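# Roll the ball into the green-bottomed hole

## Task

Put the ball into the hole whose bottom is green, and do not let it end up in any other hole. The board must still lie flat on the table at the end, or the task fails. Avoid hard impacts of the ball against the lid, the walls or the floor. It only counts if the ball stays there without the robot holding it. At the end the robot must not be holding any other loose object, and it should release everything and move its grippers away.

## Robot and tools

Robot: two arms, left_arm and right_arm, mounted facing each other across a table. Each has a parallel gripper. A loose object may occasionally get a short push from outside. Knocking anything off the table fails the task. Avoid hard contact between the arms.

Frame: all reported positions use one world frame in metres. The origin is the table centre, the table surface is at z = +0.020, +z is up, and left_arm's base is on the +y side. The names left and right do not refer to image sides. Orientations are quaternions in wxyz order. A gripper's fingers point along its own +x and close along its own y. end_effector_position is the point between the pads, about 3 to 4 cm short of the fingertips. Reported hand positions can be slightly off, more so at long reach.

execute_actions(actions): a list of actions run in order. Each action is a table of up to 15 rows, and each row lasts one 1/30 s step. If there are fewer than 15 rows, the last row repeats until the 15 steps are done. A row is one flat list of 14 numbers, each in [-1, 1], always covering both arms: dx, dy, dz, rx, ry, rz, opening for left_arm, followed by the same seven for right_arm. The first six numbers are an offset from that gripper's measured pose at the start of the action, in the gripper's own axes, not the world frame. Every row is measured from that same starting pose, not from the row before it. For the first action of a call, the start is the pose last reported in the scene. Scale: 1.0 equals 0.6 m of translation or 180 degrees of rotation. rx, ry, rz form one rotation vector. opening is absolute, not an offset: +1 is fully open (0.088 m), and empty fingers meet near -0.80. Values lower than that down to -1 add nothing. Closing from fully open takes at least about 0.5 s. Per step, the commanded pose is clipped to 70 mm and 16 degrees from the measured pose, so large offsets need several actions. An empty list just returns the current state and images. To keep one arm still, give it zero offsets together with its current opening.

move(target, speed, blocking): target is one 14-number row laid out as above. Each arm's part is an offset in that gripper's axes from the pose in the latest result that shows one. Both grippers travel in straight lines and arrive together, taking 0.5 to 10 s; anything longer is cut off at 10 s. speed is the top path speed in m/s, 0.002 to 0.5, default 0.25, with turning capped at twice that value in rad/s. Paths ignore obstacles and the other arm. Grippers can lag, drift, or overshoot speed, especially when an arm is nearly straight. Faster moves, and targets set deeper past a contact, hit and press harder. The opening is applied when the move starts. With blocking=false the result comes back after 0.5 s while the motion continues; use wait(0) to check, or stop, before sending new actions or moves. The result adds a move: line giving the ending (done, off_target, moving, held, fault), the limits that acted, and each gripper's distance to its target. paced means the command was clipped. held means a safety check blocked steps, and the arm may then speed up.

wait(seconds): 0 to 10 s. The arms keep their last commands and any running move continues. stop(): brakes a running move, which needs some distance; the fingers keep going. zoom_image(camera, region): camera is cam_high, cam_low, cam_left_wrist or cam_right_wrist; region is [x0, y0, x1, y1] in pixels, from the top-left, at most 504 by 504. finished_scene(scene): ends the scene with the given number. It is irreversible, so only call it once the ball rests in the green hole, the grippers are open and the arms are clear.

Result lines: the state line gives each gripper's position, quaternion and velocities. Hand target is the pose the controller is currently driving toward. grip_measured is the finger opening on the command scale. It can be off by about 1 mm, and it reads up to 0.061 narrower while squeezing. Commanding about 0.07 below it gives a firm grip. grip_effort_n is the motor effort in newtons: negative closes, positive opens, capped near 83. Joint torques and external torque estimates are noisy and include friction. pose unreachable means the clearance check altered a command. MOTOR HOT warns from 50 °C; at 95 °C an OVER-TEMPERATURE FAULT holds the arm, and it may go limp if it does not cool. TORQUE FAULT: a joint overload stops that arm for 10 s and drops the rest of the call. Load limits in N m: waist 17.6, shoulder 21.8, elbow 21.7, wrist pitch 5.74, wrist yaw 5.72, wrist roll 5.36. Joint friction can leave a gripper short of its target or tilted, so check the pose after each move and correct it. Cameras are calibrated, but each may be off by a couple of degrees and millimetres.

Advice: tilt or nudge the board gently so the ball rolls slowly. Keep the board flat on the table at the end. Never hold the ball in place, and release any object you picked up before finishing.

Each tool is called by a JSON object that holds its "name" and its "arguments".

## Session

{"name": "execute_actions", "arguments": {"actions": []}}

Scene clock: 0.00 s.
left_arm: end_effector_position=(+0.1476, +0.4866, +0.1872) grip_measured=+0.819 grip_effort_n=n/a end_effector_quat_wxyz=(+0.748, -0.256, +0.506, +0.345) end_effector_velocity=(-0.002, +0.001, +0.000) end_effector_angular_velocity=(+0.007, +0.003, +0.006) | right_arm: end_effector_position=(-0.1748, -0.3684, +0.2719) grip_measured=+0.847 grip_effort_n=n/a end_effector_quat_wxyz=(+0.189, -0.544, -0.144, +0.805) end_effector_velocity=(-0.001, -0.002, +0.002) end_effector_angular_velocity=(-0.002, +0.010, +0.012)
Joint positions: left_arm=[ 0.942  1.573  1.26  -1.071 -0.317 -1.121  0.079] | right_arm=[ 1.188  1.587  1.196 -0.709  0.401 -0.219  0.08 ]
Joint velocities: left_arm=[-0.002 -0.002 -0.002 -0.007 -0.007 -0.007 -0.   ] | right_arm=[ 0.002 -0.007 -0.002  0.007 -0.007 -0.007 -0.   ]
Joint torques (N m, as the arm reports them, + toward a larger angle): no reading
External joint torques (N m, as the arm's controller estimates them; a push from outside toward a larger angle lowers the number): no reading
Motor temperatures (°C, as the motors report them): left_arm=[29 33 29 29 29 28] | right_arm=[30 30 29 31 28 29]
Heat: left arm: hottest shoulder 33 °C (+0.0 °C/min); right arm: hottest wrist pitch 31 °C (+0.0 °C/min).
Hand target (left_arm): +0.148, +0.487, +0.187; +0.748, -0.256, +0.506, +0.345
Hand target (right_arm): -0.175, -0.368, +0.272; +0.189, -0.544, -0.144, +0.805
camera_calibration (this result's frames):
cam_left_wrist: T_world_to_cam=[[0.796017, -0.603208, 0.0499595, 0.17429], [-0.60372, -0.797175, -0.00582588, 0.504708], [0.0433407, -0.025524, -0.998734, 0.271404], [0, 0, 0, 1]] pos_world=[0.154202, 0.514401, 0.265294]
cam_right_wrist: T_world_to_cam=[[0.181724, 0.860526, 0.47589, 0.22104], [0.983257, -0.165647, -0.0759372, 0.157639], [0.0134836, 0.481722, -0.876221, 0.500184], [0, 0, 0, 1]] pos_world=[-0.201912, -0.405047, 0.345052]

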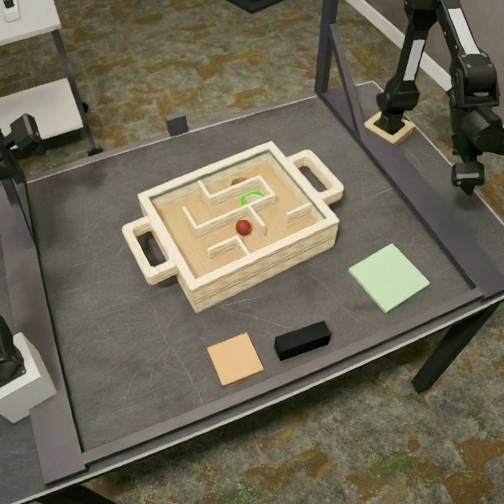

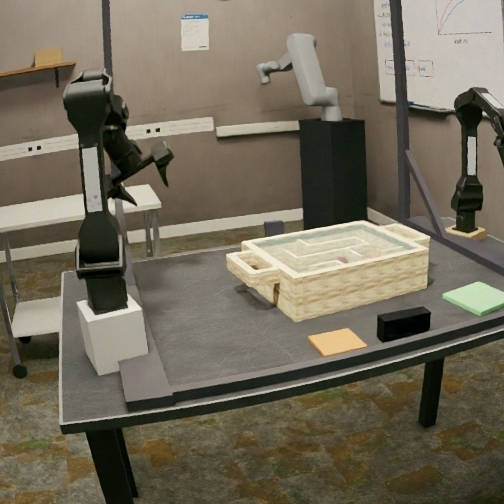

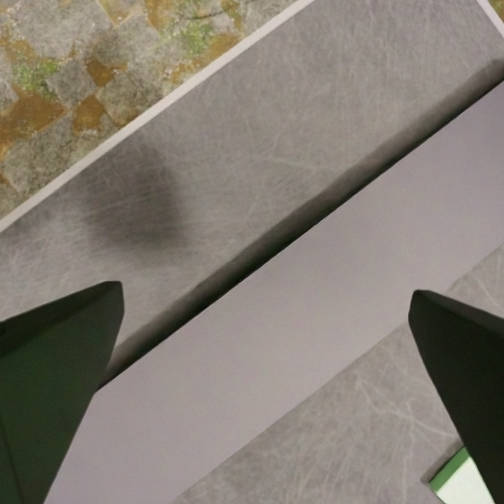

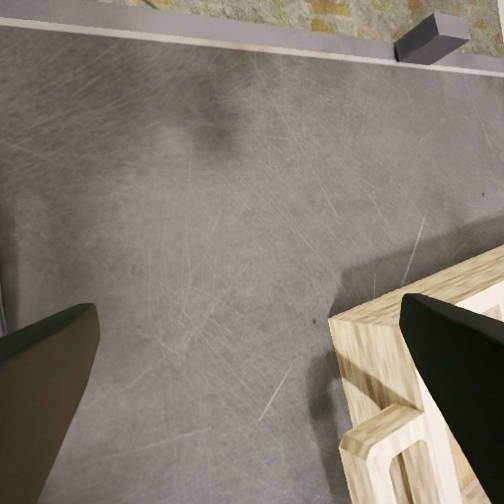

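{"name": "zoom_image", "arguments": {"camera": "cam_high", "region": [110, 130, 360, 320]}}

Region (110, 130, 360, 320) of cam_high's 504x504 image, scaled by 2.016, with more detail than that image has; it fills the top 383 rows of this view, and the rest is white.

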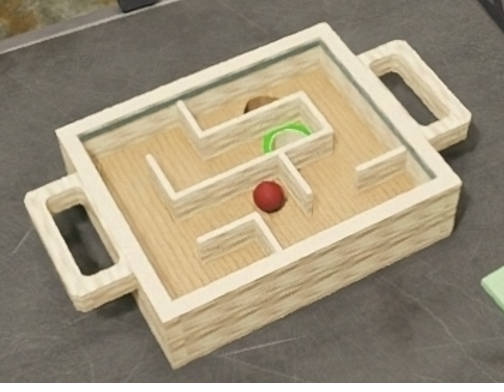

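{"name": "move", "arguments": {"target": [-0.149,-0.027,-0.471,0.248,0.115,-0.035,0.4,0.151,-0.211,-0.376,-0.054,0.111,0.158,0.4], "speed": 0.3}}

Scene clock: 8.90 s.
left_arm: end_effector_position=(-0.0238, +0.2488, +0.1693) grip_measured=+0.403 grip_effort_n=-14.2 end_effector_quat_wxyz=(+0.709, -0.036, +0.703, +0.041) end_effector_velocity=(-0.002, -0.002, -0.000) end_effector_angular_velocity=(+0.010, -0.003, -0.020) | right_arm: end_effector_position=(+0.0202, -0.2107, +0.1729) grip_measured=+0.403 grip_effort_n=-14.7 end_effector_quat_wxyz=(-0.036, -0.705, -0.040, +0.708) end_effector_velocity=(+0.002, -0.001, -0.003) end_effector_angular_velocity=(-0.018, -0.002, +0.015)
Joint positions: left_arm=[ 0.103  1.706  1.376 -1.243 -0.011 -1.205  0.059] | right_arm=[ 0.304  1.831  1.21  -0.942 -0.001 -1.181  0.059]
Joint velocities: left_arm=[-0.012  0.007  0.007 -0.007 -0.007  0.007 -0.   ] | right_arm=[-0.007  0.012  0.002 -0.007 -0.007 -0.022  0.   ]
Joint torques (N m, as the arm reports them, + toward a larger angle): left_arm=[-0.24 -6.69  6.37  0.21  0.03  0.04] | right_arm=[-0.28 -5.85  5.55  0.15  0.06 -0.06]
External joint torques (N m, as the arm's controller estimates them; a push from outside toward a larger angle lowers the number): left_arm=[-0.25 -0.32  0.97 -0.06  0.1   0.04] | right_arm=[-0.29  1.38  0.31 -0.12  0.12 -0.06]
Motor temperatures (°C, as the motors report them): left_arm=[29 34 30 29 29 28] | right_arm=[30 32 30 32 28 29]
Heat: left arm: hottest shoulder 34 °C (+6.7 °C/min); right arm: hottest shoulder 32 °C (+6.7 °C/min).
Hand target (left_arm): -0.024, +0.246, +0.170; +0.708, -0.036, +0.704, +0.038
Hand target (right_arm): +0.021, -0.209, +0.171; +0.038, +0.707, +0.038, -0.706
Off the commanded pose (left_arm): 0.003 m, 1 deg.
Off the commanded pose (right_arm): 0.005 m, 0 deg.
move: done
camera_calibration (this result's frames):
cam_left_wrist: T_world_to_cam=[[0.14694, -0.989141, -0.00305007, 0.257716], [-0.929898, -0.139189, 0.340466, -0.0185835], [-0.337193, -0.0471917, -0.940252, 0.241346], [0, 0, 0, 1]] pos_world=[0.0262306, 0.26372, 0.234039]
cam_right_wrist: T_world_to_cam=[[-0.0899692, 0.994069, 0.0611002, 0.202304], [0.937847, 0.0639145, 0.341112, -0.0382875], [0.335183, 0.0879922, -0.938035, 0.25603], [0, 0, 0, 1]] pos_world=[-0.0317081, -0.221186, 0.240865]

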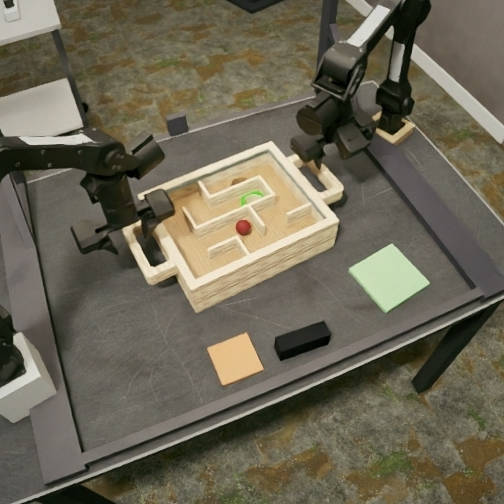

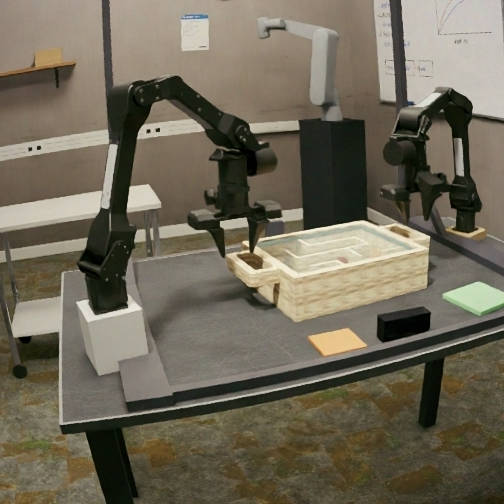

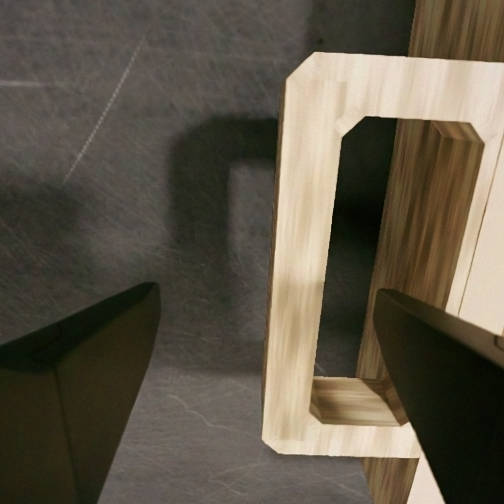

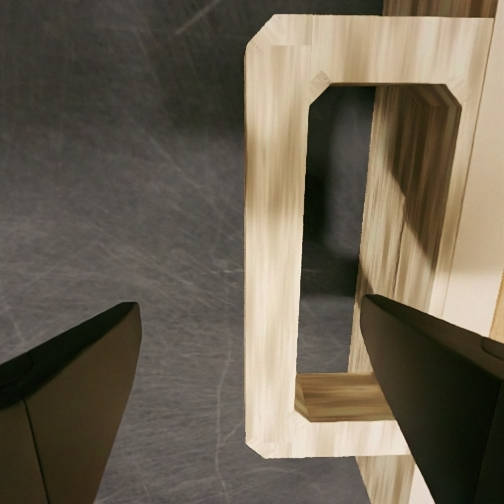

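{"name": "move", "arguments": {"target": [0.105,-0.014,0,0,0,0,0.4,0.11,-0.01,0,0,0,0,0.4], "speed": 0.08}}

{"name": "move", "arguments": {"target": [0,0,0,0,0,0,-0.8,0,0,0,0,0,0,-0.8]}}

{"name": "move", "arguments": {"target": [-0.085,0,0,0,-0.014,0.012,-0.8,-0.055,0,0,0,0.014,-0.012,-0.8], "speed": 0.03}}

{"name": "wait", "arguments": {"seconds": 3}}

Scene clock: 11.83 s.
left_arm: end_effector_position=(-0.0209, +0.2400, +0.1106) grip_measured=+0.403 grip_effort_n=-14.7 end_effector_quat_wxyz=(+0.711, -0.040, +0.701, +0.037) end_effector_velocity=(+0.003, -0.001, -0.002) end_effector_angular_velocity=(-0.001, -0.025, +0.020) | right_arm: end_effector_position=(+0.0163, -0.2019, +0.1128) grip_measured=+0.403 grip_effort_n=-14.7 end_effector_quat_wxyz=(-0.031, -0.702, -0.046, +0.710) end_effector_velocity=(+0.003, -0.006, -0.003) end_effector_angular_velocity=(-0.032, -0.008, -0.010)
Joint positions: left_arm=[ 0.099  1.775  1.22  -1.006 -0.011 -1.208  0.059] | right_arm=[ 0.301  1.96   1.117 -0.703 -0.001 -1.185  0.059]
Joint velocities: left_arm=[-0.002  0.002 -0.007  0.022 -0.022 -0.022 -0.   ] | right_arm=[-0.002  0.007 -0.002 -0.022 -0.007  0.007 -0.   ]
Joint torques (N m, as the arm reports them, + toward a larger angle): left_arm=[-0.25 -7.03  4.12  0.64 -0.11 -0.1 ] | right_arm=[-0.36 -6.12  3.43  0.42 -0.07 -0.12]
External joint torques (N m, as the arm's controller estimates them; a push from outside toward a larger angle lowers the number): left_arm=[-0.26 -0.4  -1.06  0.35 -0.04 -0.1 ] | right_arm=[-0.36  1.45 -1.23  0.13 -0.01 -0.12]
Motor temperatures (°C, as the motors report them): left_arm=[29 34 31 29 29 28] | right_arm=[30 32 30 32 28 29]
Heat: left arm: hottest shoulder 34 °C (+5.1 °C/min); right arm: hottest shoulder 32 °C (+5.1 °C/min).
Hand target (left_arm): -0.022, +0.241, +0.106; +0.709, -0.036, +0.703, +0.041
Hand target (right_arm): +0.019, -0.204, +0.107; +0.036, +0.704, +0.040, -0.708
Off the commanded pose (left_arm): 0.005 m, 1 deg.
Off the commanded pose (right_arm): 0.007 m, 1 deg.
move: done
camera_calibration (this result's frames):
cam_left_wrist: T_world_to_cam=[[0.146172, -0.989227, 0.00795406, 0.247217], [-0.931656, -0.134952, 0.337349, 0.00221241], [-0.332642, -0.0567214, -0.941346, 0.189266], [0, 0, 0, 1]] pos_world=[0.0288828, 0.255588, 0.175452]
cam_right_wrist: T_world_to_cam=[[-0.0909384, 0.992913, 0.0765157, 0.194931], [0.940435, 0.0603493, 0.334573, -0.014717], [0.327584, 0.102384, -0.939258, 0.203372], [0, 0, 0, 1]] pos_world=[-0.0350543, -0.213483, 0.181027]

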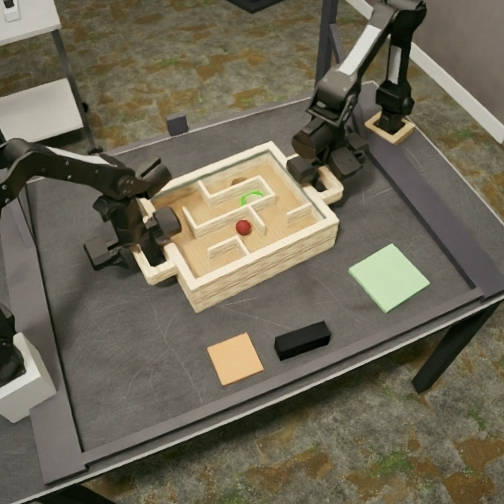

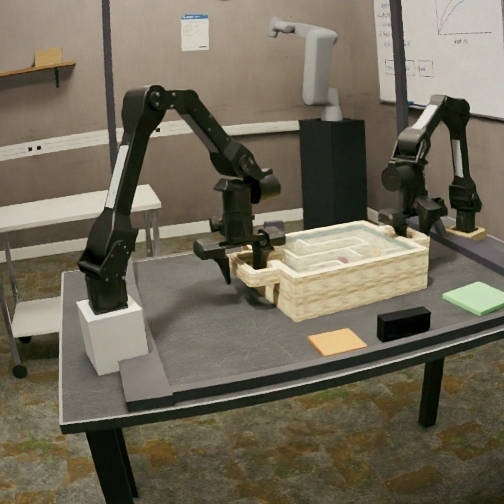

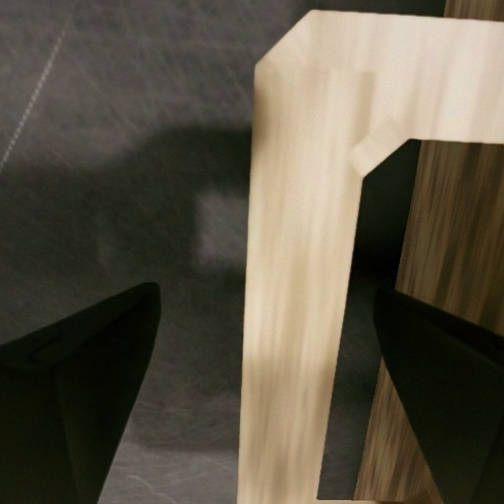

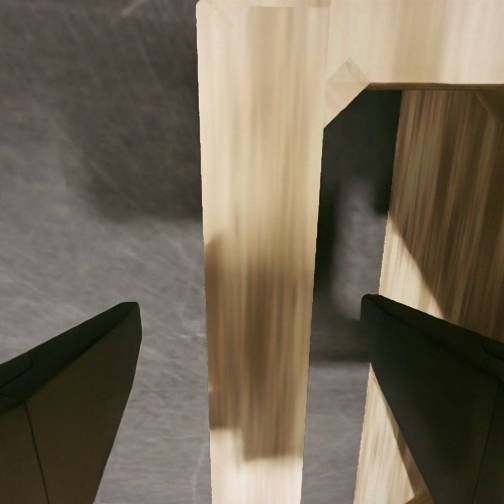

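Scene clock: 12.53 s.
left_arm: end_effector_position=(-0.0209, +0.2389, +0.1107) grip_measured=-0.511 grip_effort_n=-83.5 end_effector_quat_wxyz=(+0.711, -0.041, +0.701, +0.035) end_effector_velocity=(-0.003, +0.006, -0.001) end_effector_angular_velocity=(+0.027, +0.006, -0.010) | right_arm: end_effector_position=(+0.0164, -0.2026, +0.1128) grip_measured=-0.489 grip_effort_n=-83.5 end_effector_quat_wxyz=(-0.031, -0.702, -0.044, +0.710) end_effector_velocity=(+0.003, -0.006, +0.001) end_effector_angular_velocity=(-0.023, -0.004, +0.020)
Joint positions: left_arm=[ 0.099  1.775  1.22  -1.002 -0.009 -1.208  0.014] | right_arm=[ 0.301  1.96   1.117 -0.706 -0.003 -1.181  0.015]
Joint velocities: left_arm=[-0.002 -0.002 -0.007 -0.022 -0.007  0.007 -0.   ] | right_arm=[-0.002 -0.007 -0.007 -0.022 -0.007 -0.022  0.   ]
Joint torques (N m, as the arm reports them, + toward a larger angle): left_arm=[ 0.02 -7.97  4.88  0.09 -0.17  0.02] | right_arm=[-0.03 -7.45  4.34  0.52  0.   -0.15]
External joint torques (N m, as the arm's controller estimates them; a push from outside toward a larger angle lowers the number): left_arm=[-0.02 -1.29 -0.28 -0.18 -0.1   0.02] | right_arm=[-0.02  0.2  -0.39  0.21  0.05 -0.15]
Motor temperatures (°C, as the motors report them): left_arm=[29 35 31 29 29 28] | right_arm=[30 32 30 32 28 29]
Heat: left arm: hottest shoulder 35 °C (+9.6 °C/min); right arm: hottest shoulder 32 °C (+4.8 °C/min).
Hand target (left_arm): -0.021, +0.240, +0.111; +0.711, -0.040, +0.701, +0.037
Hand target (right_arm): +0.016, -0.202, +0.113; +0.031, +0.702, +0.046, -0.710
Off the commanded pose (left_arm): 0.001 m, 0 deg.
Off the commanded pose (right_arm): 0.001 m, 0 deg.
move: done
camera_calibration (this result's frames):
cam_left_wrist: T_world_to_cam=[[0.14577, -0.989238, 0.0126605, 0.245645], [-0.931665, -0.132959, 0.338117, 0.00148903], [-0.332795, -0.0610825, -0.941019, 0.190307], [0, 0, 0, 1]] pos_world=[0.0289128, 0.254823, 0.175469]
cam_right_wrist: T_world_to_cam=[[-0.0875807, 0.993499, 0.0727324, 0.196199], [0.940562, 0.0584217, 0.334558, -0.0152008], [0.328134, 0.0977102, -0.939564, 0.202463], [0, 0, 0, 1]] pos_world=[-0.0349544, -0.213819, 0.181042]

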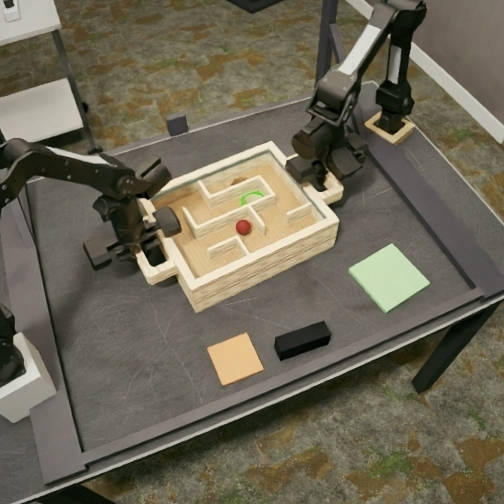

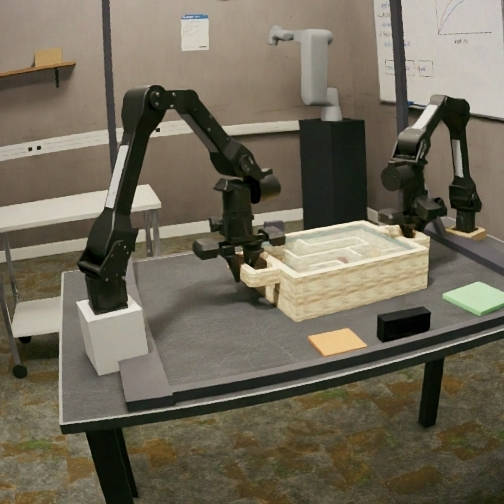

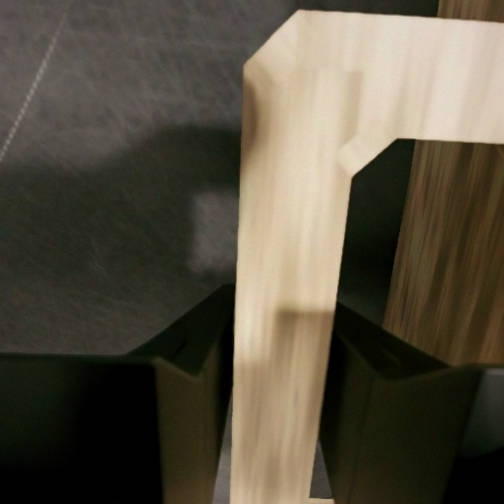

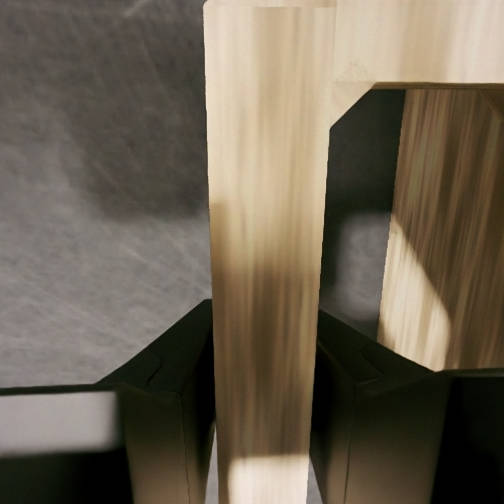

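Scene clock: 14.53 s.
left_arm: end_effector_position=(-0.0226, +0.2377, +0.1493) grip_measured=-0.511 grip_effort_n=-83.5 end_effector_quat_wxyz=(+0.719, -0.022, +0.693, +0.054) end_effector_velocity=(-0.001, +0.003, +0.003) end_effector_angular_velocity=(+0.014, -0.002, +0.005) | right_arm: end_effector_position=(+0.0192, -0.2027, +0.1354) grip_measured=-0.489 grip_effort_n=-83.5 end_effector_quat_wxyz=(-0.021, -0.719, -0.052, +0.693) end_effector_velocity=(+0.001, -0.002, +0.000) end_effector_angular_velocity=(-0.011, +0.001, +0.034)
Joint positions: left_arm=[ 0.072  1.775  1.377 -1.2   -0.051 -1.236  0.014] | right_arm=[ 0.319  1.908  1.147 -0.786  0.052 -1.162  0.015]
Joint velocities: left_arm=[-0.002 -0.002  0.007 -0.022 -0.007 -0.007 -0.   ] | right_arm=[-0.002 -0.002 -0.002 -0.007 -0.007 -0.037 -0.   ]
Joint torques (N m, as the arm reports them, + toward a larger angle): left_arm=[ -0.07 -11.26   6.71  -1.5   -0.61   0.01] | right_arm=[  0.59 -10.16   4.91  -0.83  -0.03   0.09]
External joint torques (N m, as the arm's controller estimates them; a push from outside toward a larger angle lowers the number): left_arm=[-0.06 -4.48  1.39 -1.72 -0.52  0.02] | right_arm=[ 0.58 -2.7  -0.09 -1.17  0.    0.09]
Motor temperatures (°C, as the motors report them): left_arm=[29 35 31 29 29 28] | right_arm=[30 33 30 32 28 29]
Heat: left arm: hottest shoulder 35 °C (+8.3 °C/min); right arm: hottest shoulder 33 °C (+8.3 °C/min).
Hand target (left_arm): -0.022, +0.239, +0.161; +0.725, -0.027, +0.686, +0.049
Hand target (right_arm): +0.017, -0.203, +0.145; +0.016, +0.716, +0.058, -0.695
Off the commanded pose (left_arm): 0.013 m, 1 deg.
Off the commanded pose (right_arm): 0.011 m, 1 deg.
move: off_target (left_arm, right_arm)
camera_calibration (this result's frames):
cam_left_wrist: T_world_to_cam=[[0.146113, -0.988493, -0.0391467, 0.25171], [-0.938208, -0.151012, 0.311387, -0.00516189], [-0.313715, -0.00876986, -0.949477, 0.215197], [0, 0, 0, 1]] pos_world=[0.0258897, 0.249921, 0.215786]
cam_right_wrist: T_world_to_cam=[[-0.0884322, 0.991365, 0.0968277, 0.191166], [0.924098, 0.0453704, 0.379452, -0.0338121], [0.371782, 0.123034, -0.920131, 0.224458], [0, 0, 0, 1]] pos_world=[-0.0352986, -0.215597, 0.200851]

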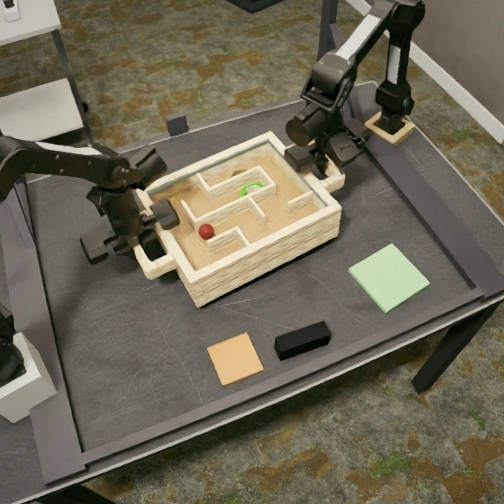

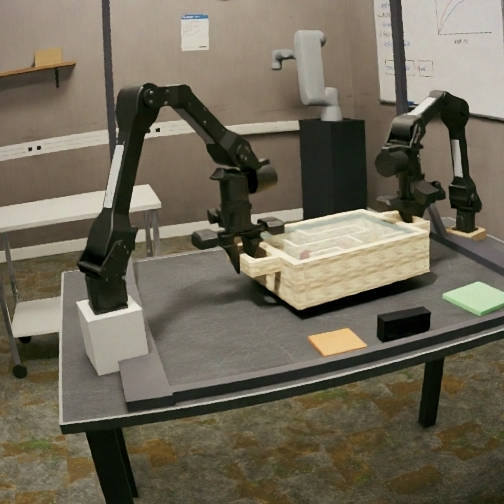

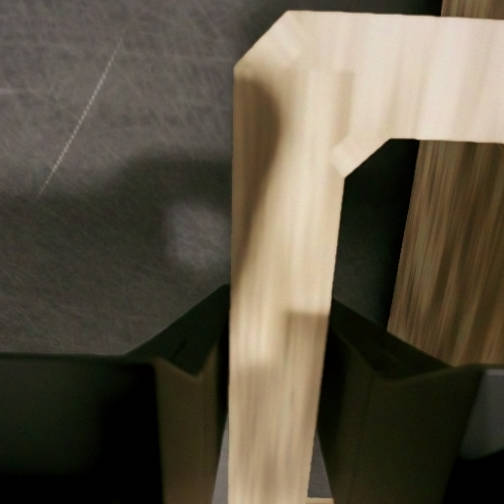

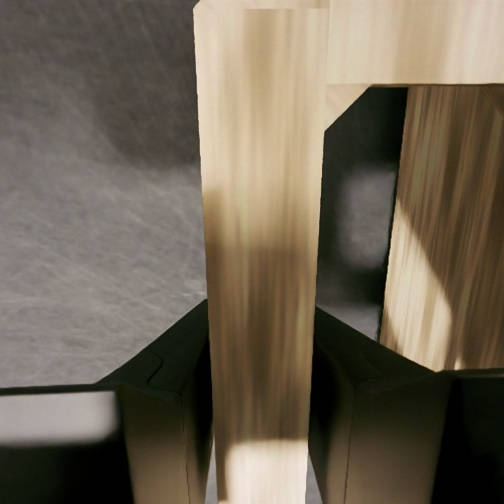

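Scene clock: 17.53 s.
left_arm: end_effector_position=(-0.0226, +0.2377, +0.1497) grip_measured=-0.511 grip_effort_n=-83.5 end_effector_quat_wxyz=(+0.719, -0.022, +0.693, +0.054) end_effector_velocity=(-0.002, +0.000, +0.001) end_effector_angular_velocity=(-0.001, +0.007, +0.005) | right_arm: end_effector_position=(+0.0192, -0.2028, +0.1356) grip_measured=-0.489 grip_effort_n=-83.5 end_effector_quat_wxyz=(-0.021, -0.719, -0.052, +0.693) end_effector_velocity=(-0.001, +0.001, +0.000) end_effector_angular_velocity=(+0.003, +0.010, +0.005)
Joint positions: left_arm=[ 0.072  1.775  1.378 -1.202 -0.052 -1.236  0.014] | right_arm=[ 0.319  1.908  1.147 -0.788  0.053 -1.161  0.015]
Joint velocities: left_arm=[-0.002 -0.002  0.002 -0.007  0.007 -0.007 -0.   ] | right_arm=[-0.002 -0.002 -0.002  0.007 -0.007 -0.007 -0.   ]
Joint torques (N m, as the arm reports them, + toward a larger angle): left_arm=[ -0.06 -11.26   6.68  -1.49  -0.59   0.01] | right_arm=[  0.49 -10.23   4.93  -0.8   -0.02   0.13]
External joint torques (N m, as the arm's controller estimates them; a push from outside toward a larger angle lowers the number): left_arm=[-0.06 -4.47  1.37 -1.7  -0.5   0.01] | right_arm=[ 0.49 -2.73 -0.07 -1.12  0.    0.13]
Motor temperatures (°C, as the motors report them): left_arm=[29 36 32 29 29 28] | right_arm=[30 34 30 32 28 29]
Heat: left arm: hottest shoulder 36 °C (+10.3 °C/min); right arm: hottest shoulder 34 °C (+10.3 °C/min).
Hand target (left_arm): -0.022, +0.239, +0.161; +0.725, -0.027, +0.686, +0.049
Hand target (right_arm): +0.017, -0.203, +0.145; +0.016, +0.716, +0.058, -0.695
Off the commanded pose (left_arm): 0.012 m, 1 deg.
Off the commanded pose (right_arm): 0.010 m, 1 deg.
wait: 3.00 s; at rest by 0.17 s
camera_calibration (this result's frames):
cam_left_wrist: T_world_to_cam=[[0.146112, -0.98847, -0.0397185, 0.251822], [-0.93838, -0.151196, 0.310777, -0.00516258], [-0.313199, -0.00813736, -0.949652, 0.215449], [0, 0, 0, 1]] pos_world=[0.0258398, 0.249891, 0.216208]
cam_right_wrist: T_world_to_cam=[[-0.0884963, 0.991361, 0.0968086, 0.191226], [0.923782, 0.0453339, 0.380225, -0.0340191], [0.372552, 0.123079, -0.919814, 0.224596], [0, 0, 0, 1]] pos_world=[-0.0353245, -0.215675, 0.201009]

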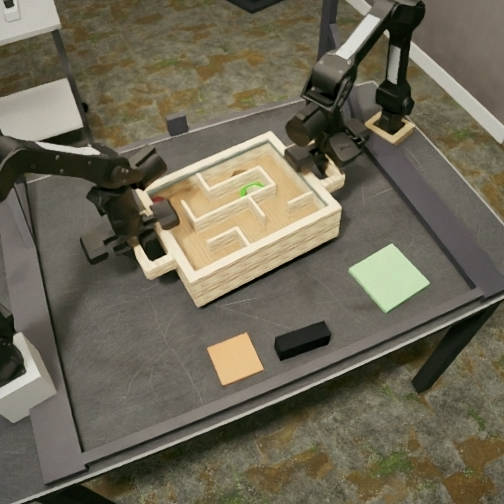

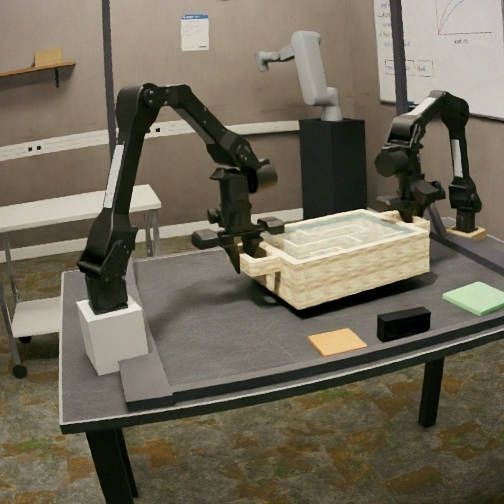

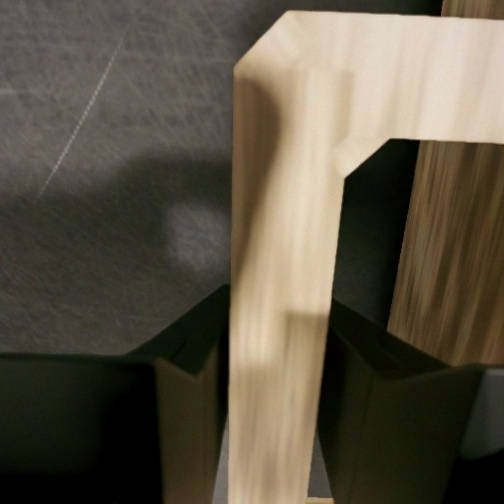

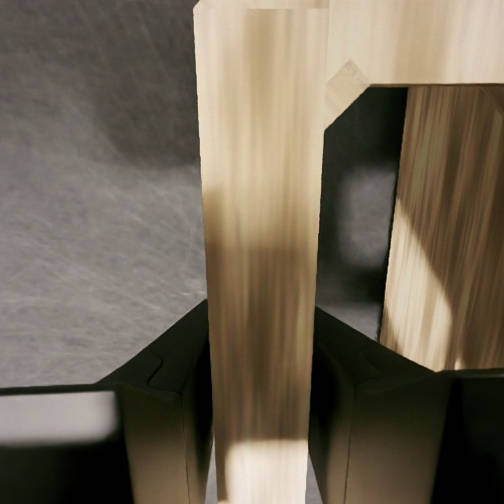

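{"name": "move", "arguments": {"target": [-0.02,0,0,0,-0.006,-0.022,-0.8,-0.065,0,0,0,0,0.022,-0.8], "speed": 0.03}}

{"name": "wait", "arguments": {"seconds": 2}}

{"name": "move", "arguments": {"target": [-0.015,0,0,0,0.022,0,-0.8,-0.015,0,0,0,-0.022,0,-0.8], "speed": 0.03}}

{"name": "wait", "arguments": {"seconds": 3.5}}

Scene clock: 20.30 s.
left_arm: end_effector_position=(-0.0225, +0.2347, +0.1511) grip_measured=-0.511 grip_effort_n=-83.5 end_effector_quat_wxyz=(+0.723, -0.039, +0.689, +0.038) end_effector_velocity=(+0.001, +0.002, +0.001) end_effector_angular_velocity=(+0.005, -0.006, +0.010) | right_arm: end_effector_position=(+0.0185, -0.2053, +0.1658) grip_measured=-0.489 grip_effort_n=-83.5 end_effector_quat_wxyz=(-0.048, -0.724, -0.025, +0.687) end_effector_velocity=(+0.001, +0.001, +0.002) end_effector_angular_velocity=(-0.002, +0.008, -0.000)
Joint positions: left_arm=[ 0.072  1.746  1.35  -1.155 -0.044 -1.236  0.014] | right_arm=[ 0.316  1.908  1.28  -0.996  0.032 -1.164  0.015]
Joint velocities: left_arm=[ 0.002 -0.002  0.002 -0.007 -0.007 -0.007  0.   ] | right_arm=[-0.007 -0.002  0.007 -0.007 -0.007 -0.007 -0.   ]
Joint torques (N m, as the arm reports them, + toward a larger angle): left_arm=[ -0.01 -12.01   5.08  -0.46  -0.24   0.14] | right_arm=[-0.22 -9.33  5.49 -0.82 -0.24 -0.04]
External joint torques (N m, as the arm's controller estimates them; a push from outside toward a larger angle lowers the number): left_arm=[-0.05 -5.35 -0.3  -0.74 -0.15  0.13] | right_arm=[-0.18 -1.68  0.3  -1.03 -0.21 -0.04]
Motor temperatures (°C, as the motors report them): left_arm=[29 37 32 29 29 28] | right_arm=[30 35 31 32 28 29]
Heat: left arm: hottest shoulder 37 °C (+11.8 °C/min); right arm: hottest shoulder 35 °C (+11.8 °C/min).
Hand target (left_arm): -0.023, +0.237, +0.161; +0.727, -0.045, +0.685, +0.030
Hand target (right_arm): +0.018, -0.205, +0.174; +0.045, +0.721, +0.027, -0.691
Off the commanded pose (left_arm): 0.011 m, 1 deg.
Off the commanded pose (right_arm): 0.009 m, 1 deg.
move: off_target (left_arm, right_arm)
camera_calibration (this result's frames):
cam_left_wrist: T_world_to_cam=[[0.146363, -0.989203, 0.00737385, 0.242], [-0.942451, -0.137173, 0.304911, -0.0084263], [-0.300607, -0.0515772, -0.952352, 0.22772], [0, 0, 0, 1]] pos_world=[0.0250929, 0.249976, 0.217654]
cam_right_wrist: T_world_to_cam=[[-0.0885083, 0.995888, 0.0193277, 0.204499], [0.916625, 0.0738393, 0.392869, -0.0407895], [0.389827, 0.0524884, -0.919391, 0.238075], [0, 0, 0, 1]] pos_world=[-0.0373194, -0.213142, 0.230956]

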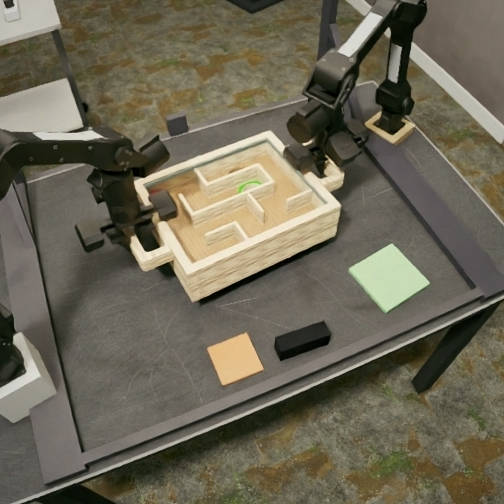

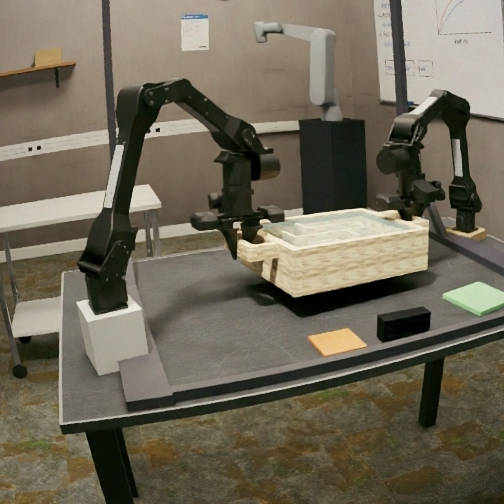

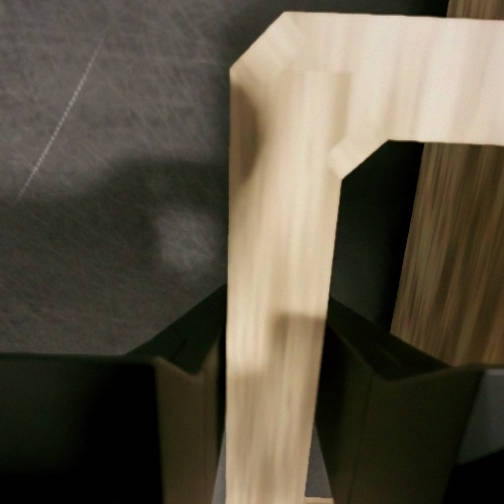

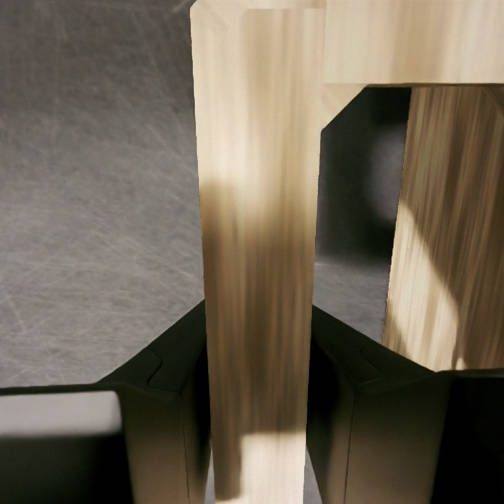

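Scene clock: 22.30 s.
left_arm: end_effector_position=(-0.0224, +0.2347, +0.1512) grip_measured=-0.511 grip_effort_n=-83.5 end_effector_quat_wxyz=(+0.723, -0.039, +0.689, +0.038) end_effector_velocity=(-0.001, +0.004, +0.001) end_effector_angular_velocity=(+0.018, +0.001, +0.005) | right_arm: end_effector_position=(+0.0186, -0.2052, +0.1661) grip_measured=-0.489 grip_effort_n=-83.5 end_effector_quat_wxyz=(-0.048, -0.724, -0.025, +0.687) end_effector_velocity=(+0.004, -0.002, +0.002) end_effector_angular_velocity=(-0.012, -0.014, +0.005)
Joint positions: left_arm=[ 0.072  1.746  1.35  -1.155 -0.044 -1.236  0.014] | right_arm=[ 0.315  1.908  1.281 -0.998  0.032 -1.164  0.015]
Joint velocities: left_arm=[-0.002 -0.002  0.002 -0.022 -0.007 -0.007 -0.001] | right_arm=[-0.002 -0.002  0.002 -0.022  0.007 -0.007  0.   ]
Joint torques (N m, as the arm reports them, + toward a larger angle): left_arm=[ -0.01 -11.99   5.12  -0.45  -0.24   0.13] | right_arm=[-0.27 -9.36  5.65 -0.87 -0.29 -0.03]
External joint torques (N m, as the arm's controller estimates them; a push from outside toward a larger angle lowers the number): left_arm=[-0.04 -5.31 -0.28 -0.74 -0.15  0.13] | right_arm=[-0.25 -1.67  0.49 -1.05 -0.26 -0.03]
Motor temperatures (°C, as the motors report them): left_arm=[29 38 32 29 29 28] | right_arm=[30 36 31 32 28 29]
Heat: left arm: hottest shoulder 38 °C (+13.5 °C/min); right arm: hottest shoulder 36 °C (+13.5 °C/min).
Hand target (left_arm): -0.023, +0.237, +0.161; +0.727, -0.045, +0.684, +0.030
Hand target (right_arm): +0.018, -0.205, +0.174; +0.045, +0.721, +0.027, -0.691
Off the commanded pose (left_arm): 0.011 m, 1 deg.
Off the commanded pose (right_arm): 0.008 m, 1 deg.
wait: 2.00 s; at rest by 0.17 s
camera_calibration (this result's frames):
cam_left_wrist: T_world_to_cam=[[0.146361, -0.989198, 0.00810348, 0.241809], [-0.94255, -0.136963, 0.304697, -0.00845773], [-0.300296, -0.0522336, -0.952415, 0.228007], [0, 0, 0, 1]] pos_world=[0.0251063, 0.249948, 0.217775]
cam_right_wrist: T_world_to_cam=[[-0.0881319, 0.995928, 0.0189795, 0.204445], [0.91658, 0.0736205, 0.393015, -0.0410816], [0.390018, 0.0520335, -0.919336, 0.238263], [0, 0, 0, 1]] pos_world=[-0.0372542, -0.212986, 0.231309]

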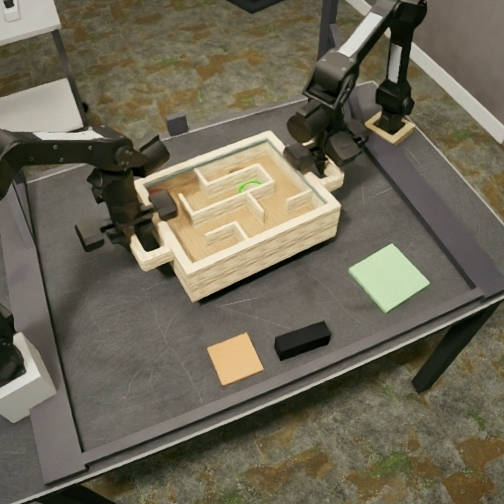

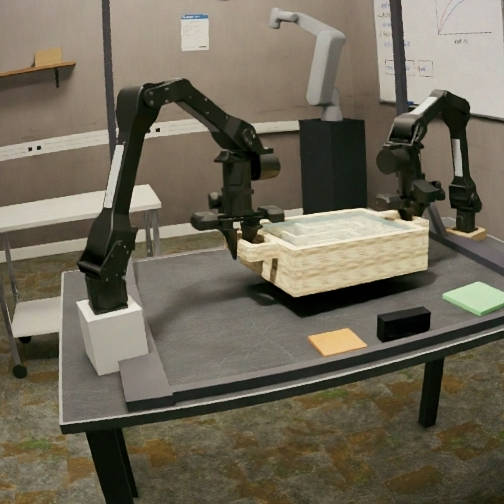

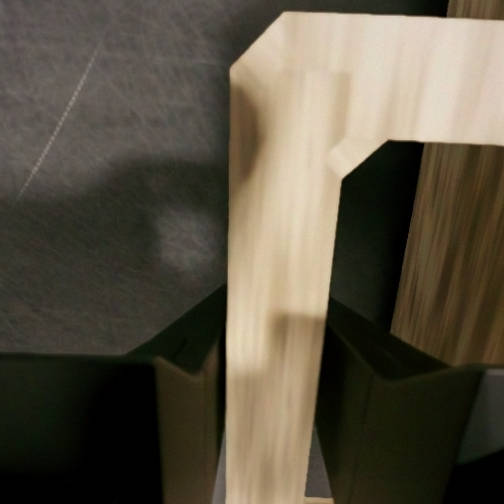

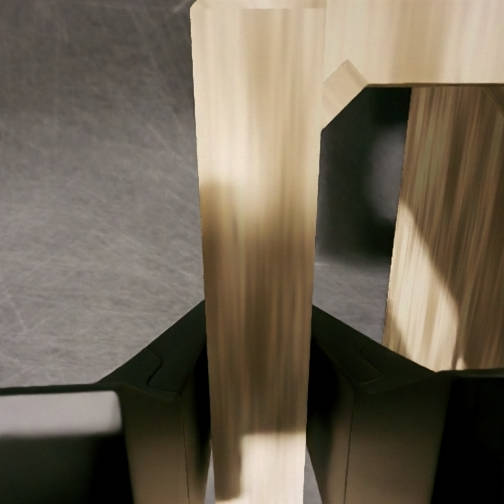

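Scene clock: 23.67 s.
left_arm: end_effector_position=(-0.0248, +0.2360, +0.1523) grip_measured=-0.511 grip_effort_n=-83.5 end_effector_quat_wxyz=(+0.697, -0.037, +0.715, +0.042) end_effector_velocity=(-0.001, +0.001, -0.000) end_effector_angular_velocity=(+0.004, +0.010, +0.025) | right_arm: end_effector_position=(+0.0172, -0.2032, +0.1665) grip_measured=-0.489 grip_effort_n=-83.5 end_effector_quat_wxyz=(-0.053, -0.704, -0.020, +0.707) end_effector_velocity=(+0.000, -0.002, +0.002) end_effector_angular_velocity=(-0.012, +0.019, -0.001)
Joint positions: left_arm=[ 0.097  1.767  1.379 -1.201  0.02  -1.213  0.014] | right_arm=[ 0.291  1.906  1.281 -0.987 -0.023 -1.191  0.015]
Joint velocities: left_arm=[ 0.002  0.002  0.002 -0.007  0.007 -0.022 -0.   ] | right_arm=[-0.007 -0.007 -0.002 -0.007 -0.022 -0.007 -0.   ]
Joint torques (N m, as the arm reports them, + toward a larger angle): left_arm=[ 0.25 -9.03  7.46 -0.92 -0.05  0.18] | right_arm=[ -0.16 -10.3    4.29  -0.54  -0.35  -0.03]
External joint torques (N m, as the arm's controller estimates them; a push from outside toward a larger angle lowers the number): left_arm=[ 0.24 -2.28  2.1  -1.16 -0.01  0.18] | right_arm=[-0.12 -2.61 -0.9  -0.75 -0.27 -0.03]
Motor temperatures (°C, as the motors report them): left_arm=[29 38 32 29 29 28] | right_arm=[30 36 31 32 28 29]
Heat: left arm: hottest shoulder 38 °C (+12.7 °C/min); right arm: hottest shoulder 36 °C (+12.7 °C/min).
Hand target (left_arm): -0.023, +0.235, +0.160; +0.698, -0.040, +0.714, +0.037
Hand target (right_arm): +0.018, -0.205, +0.175; +0.049, +0.700, +0.023, -0.712
Off the commanded pose (left_arm): 0.008 m, 1 deg.
Off the commanded pose (right_arm): 0.009 m, 1 deg.
move: off_target (right_arm)
camera_calibration (this result's frames):
cam_left_wrist: T_world_to_cam=[[0.148567, -0.988874, -0.00750116, 0.245826], [-0.917124, -0.140616, 0.372976, -0.019751], [-0.369881, -0.0485323, -0.927811, 0.222004], [0, 0, 0, 1]] pos_world=[0.0274791, 0.251088, 0.215188]
cam_right_wrist: T_world_to_cam=[[-0.0874397, 0.996138, 0.00795102, 0.204207], [0.936976, 0.079531, 0.340221, -0.0304807], [0.338275, 0.0371987, -0.940312, 0.240388], [0, 0, 0, 1]] pos_world=[-0.0349018, -0.209937, 0.234787]

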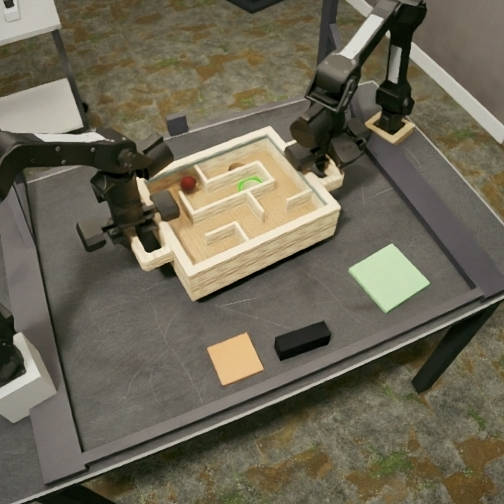

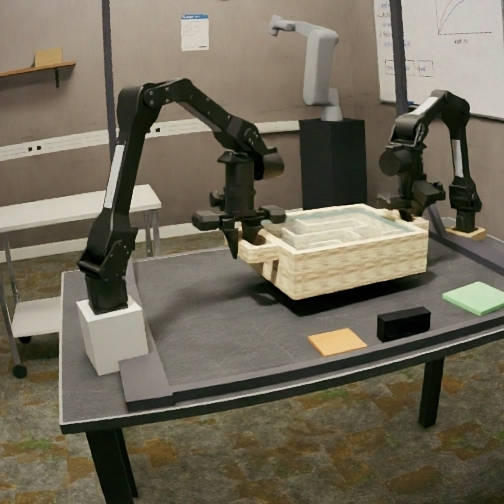

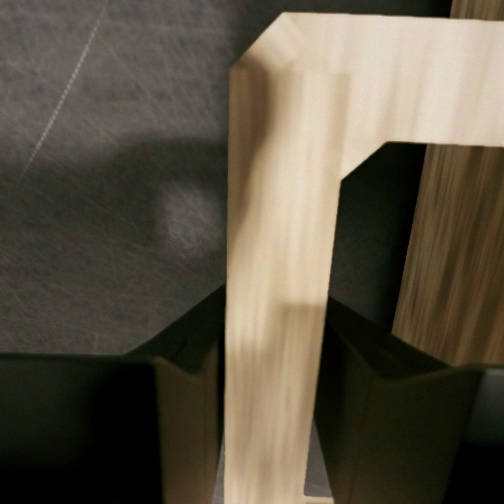

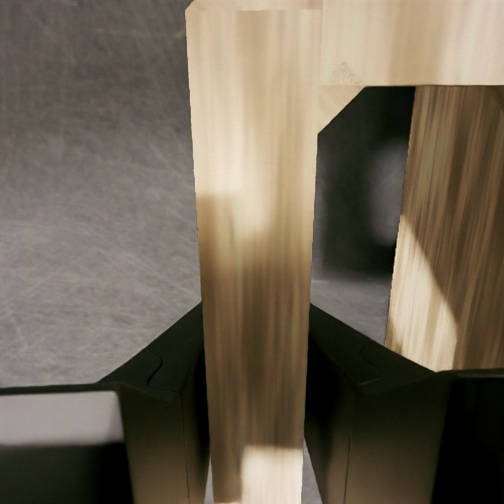

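Scene clock: 27.17 s.
left_arm: end_effector_position=(-0.0249, +0.2360, +0.1523) grip_measured=-0.511 grip_effort_n=-83.5 end_effector_quat_wxyz=(+0.696, -0.036, +0.716, +0.042) end_effector_velocity=(+0.001, -0.001, +0.000) end_effector_angular_velocity=(-0.003, -0.010, +0.005) | right_arm: end_effector_position=(+0.0170, -0.2032, +0.1666) grip_measured=-0.489 grip_effort_n=-83.5 end_effector_quat_wxyz=(-0.054, -0.704, -0.020, +0.708) end_effector_velocity=(+0.001, -0.002, +0.000) end_effector_angular_velocity=(-0.010, +0.003, +0.005)
Joint positions: left_arm=[ 0.098  1.768  1.381 -1.202  0.022 -1.212  0.014] | right_arm=[ 0.29   1.905  1.281 -0.987 -0.025 -1.192  0.015]
Joint velocities: left_arm=[-0.002 -0.002 -0.002  0.007 -0.007 -0.007  0.   ] | right_arm=[-0.002 -0.002 -0.002 -0.007 -0.007 -0.007 -0.   ]
Joint torques (N m, as the arm reports them, + toward a larger angle): left_arm=[ 0.24 -9.08  7.43 -0.89 -0.09  0.19] | right_arm=[ -0.14 -10.28   4.33  -0.56  -0.31  -0.02]
External joint torques (N m, as the arm's controller estimates them; a push from outside toward a larger angle lowers the number): left_arm=[ 0.25 -2.33  2.06 -1.15 -0.05  0.19] | right_arm=[-0.14 -2.59 -0.89 -0.79 -0.23 -0.02]
Motor temperatures (°C, as the motors report them): left_arm=[29 38 33 29 29 28] | right_arm=[30 38 31 32 28 29]
Heat: left arm: hottest shoulder 38 °C (+11.0 °C/min); right arm: hottest shoulder 38 °C (+15.5 °C/min).
Hand target (left_arm): -0.023, +0.235, +0.160; +0.699, -0.040, +0.713, +0.037
Hand target (right_arm): +0.018, -0.205, +0.175; +0.049, +0.700, +0.023, -0.712
Off the commanded pose (left_arm): 0.008 m, 1 deg.
Off the commanded pose (right_arm): 0.009 m, 1 deg.
wait: 3.50 s; at rest by 0.17 s
camera_calibration (this result's frames):
cam_left_wrist: T_world_to_cam=[[0.148584, -0.988868, -0.00796739, 0.245916], [-0.916288, -0.140699, 0.374994, -0.0200927], [-0.371941, -0.0484176, -0.926993, 0.221842], [0, 0, 0, 1]] pos_world=[0.0275623, 0.251093, 0.21514]
cam_right_wrist: T_world_to_cam=[[-0.0877273, 0.996116, 0.00757188, 0.204308], [0.937597, 0.0800013, 0.338396, -0.0299862], [0.336476, 0.036786, -0.940973, 0.240618], [0, 0, 0, 1]] pos_world=[-0.0349237, -0.209967, 0.235015]

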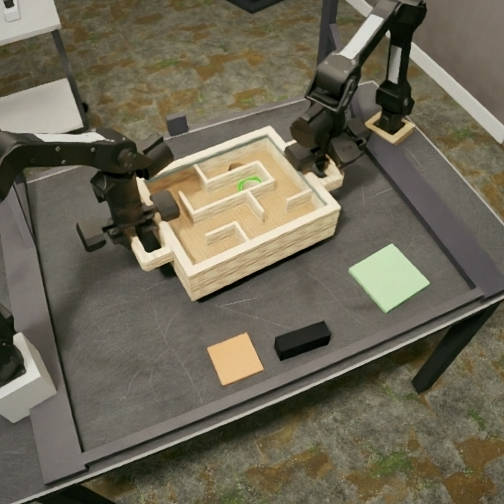

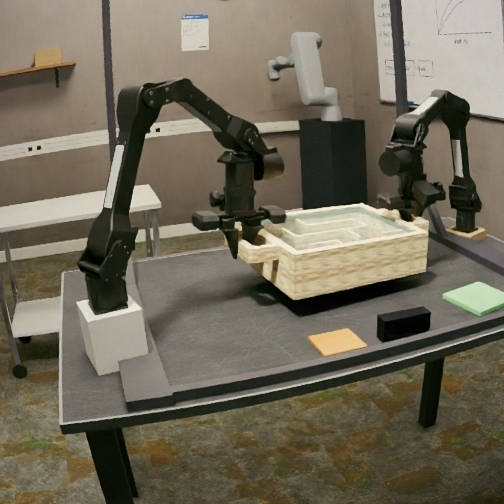

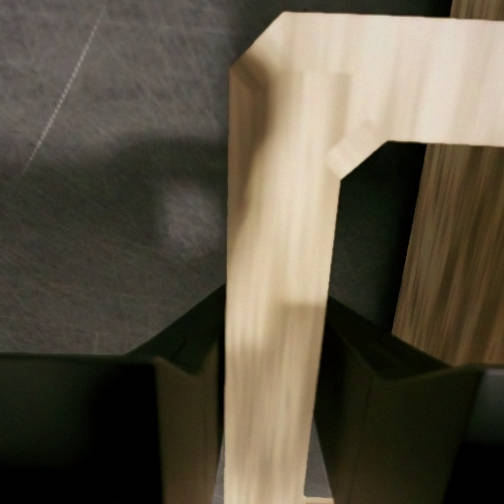

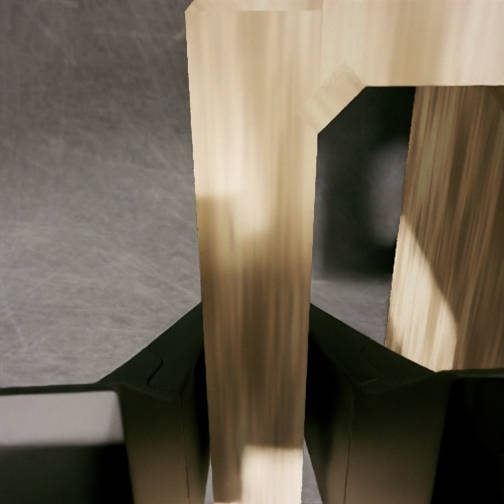

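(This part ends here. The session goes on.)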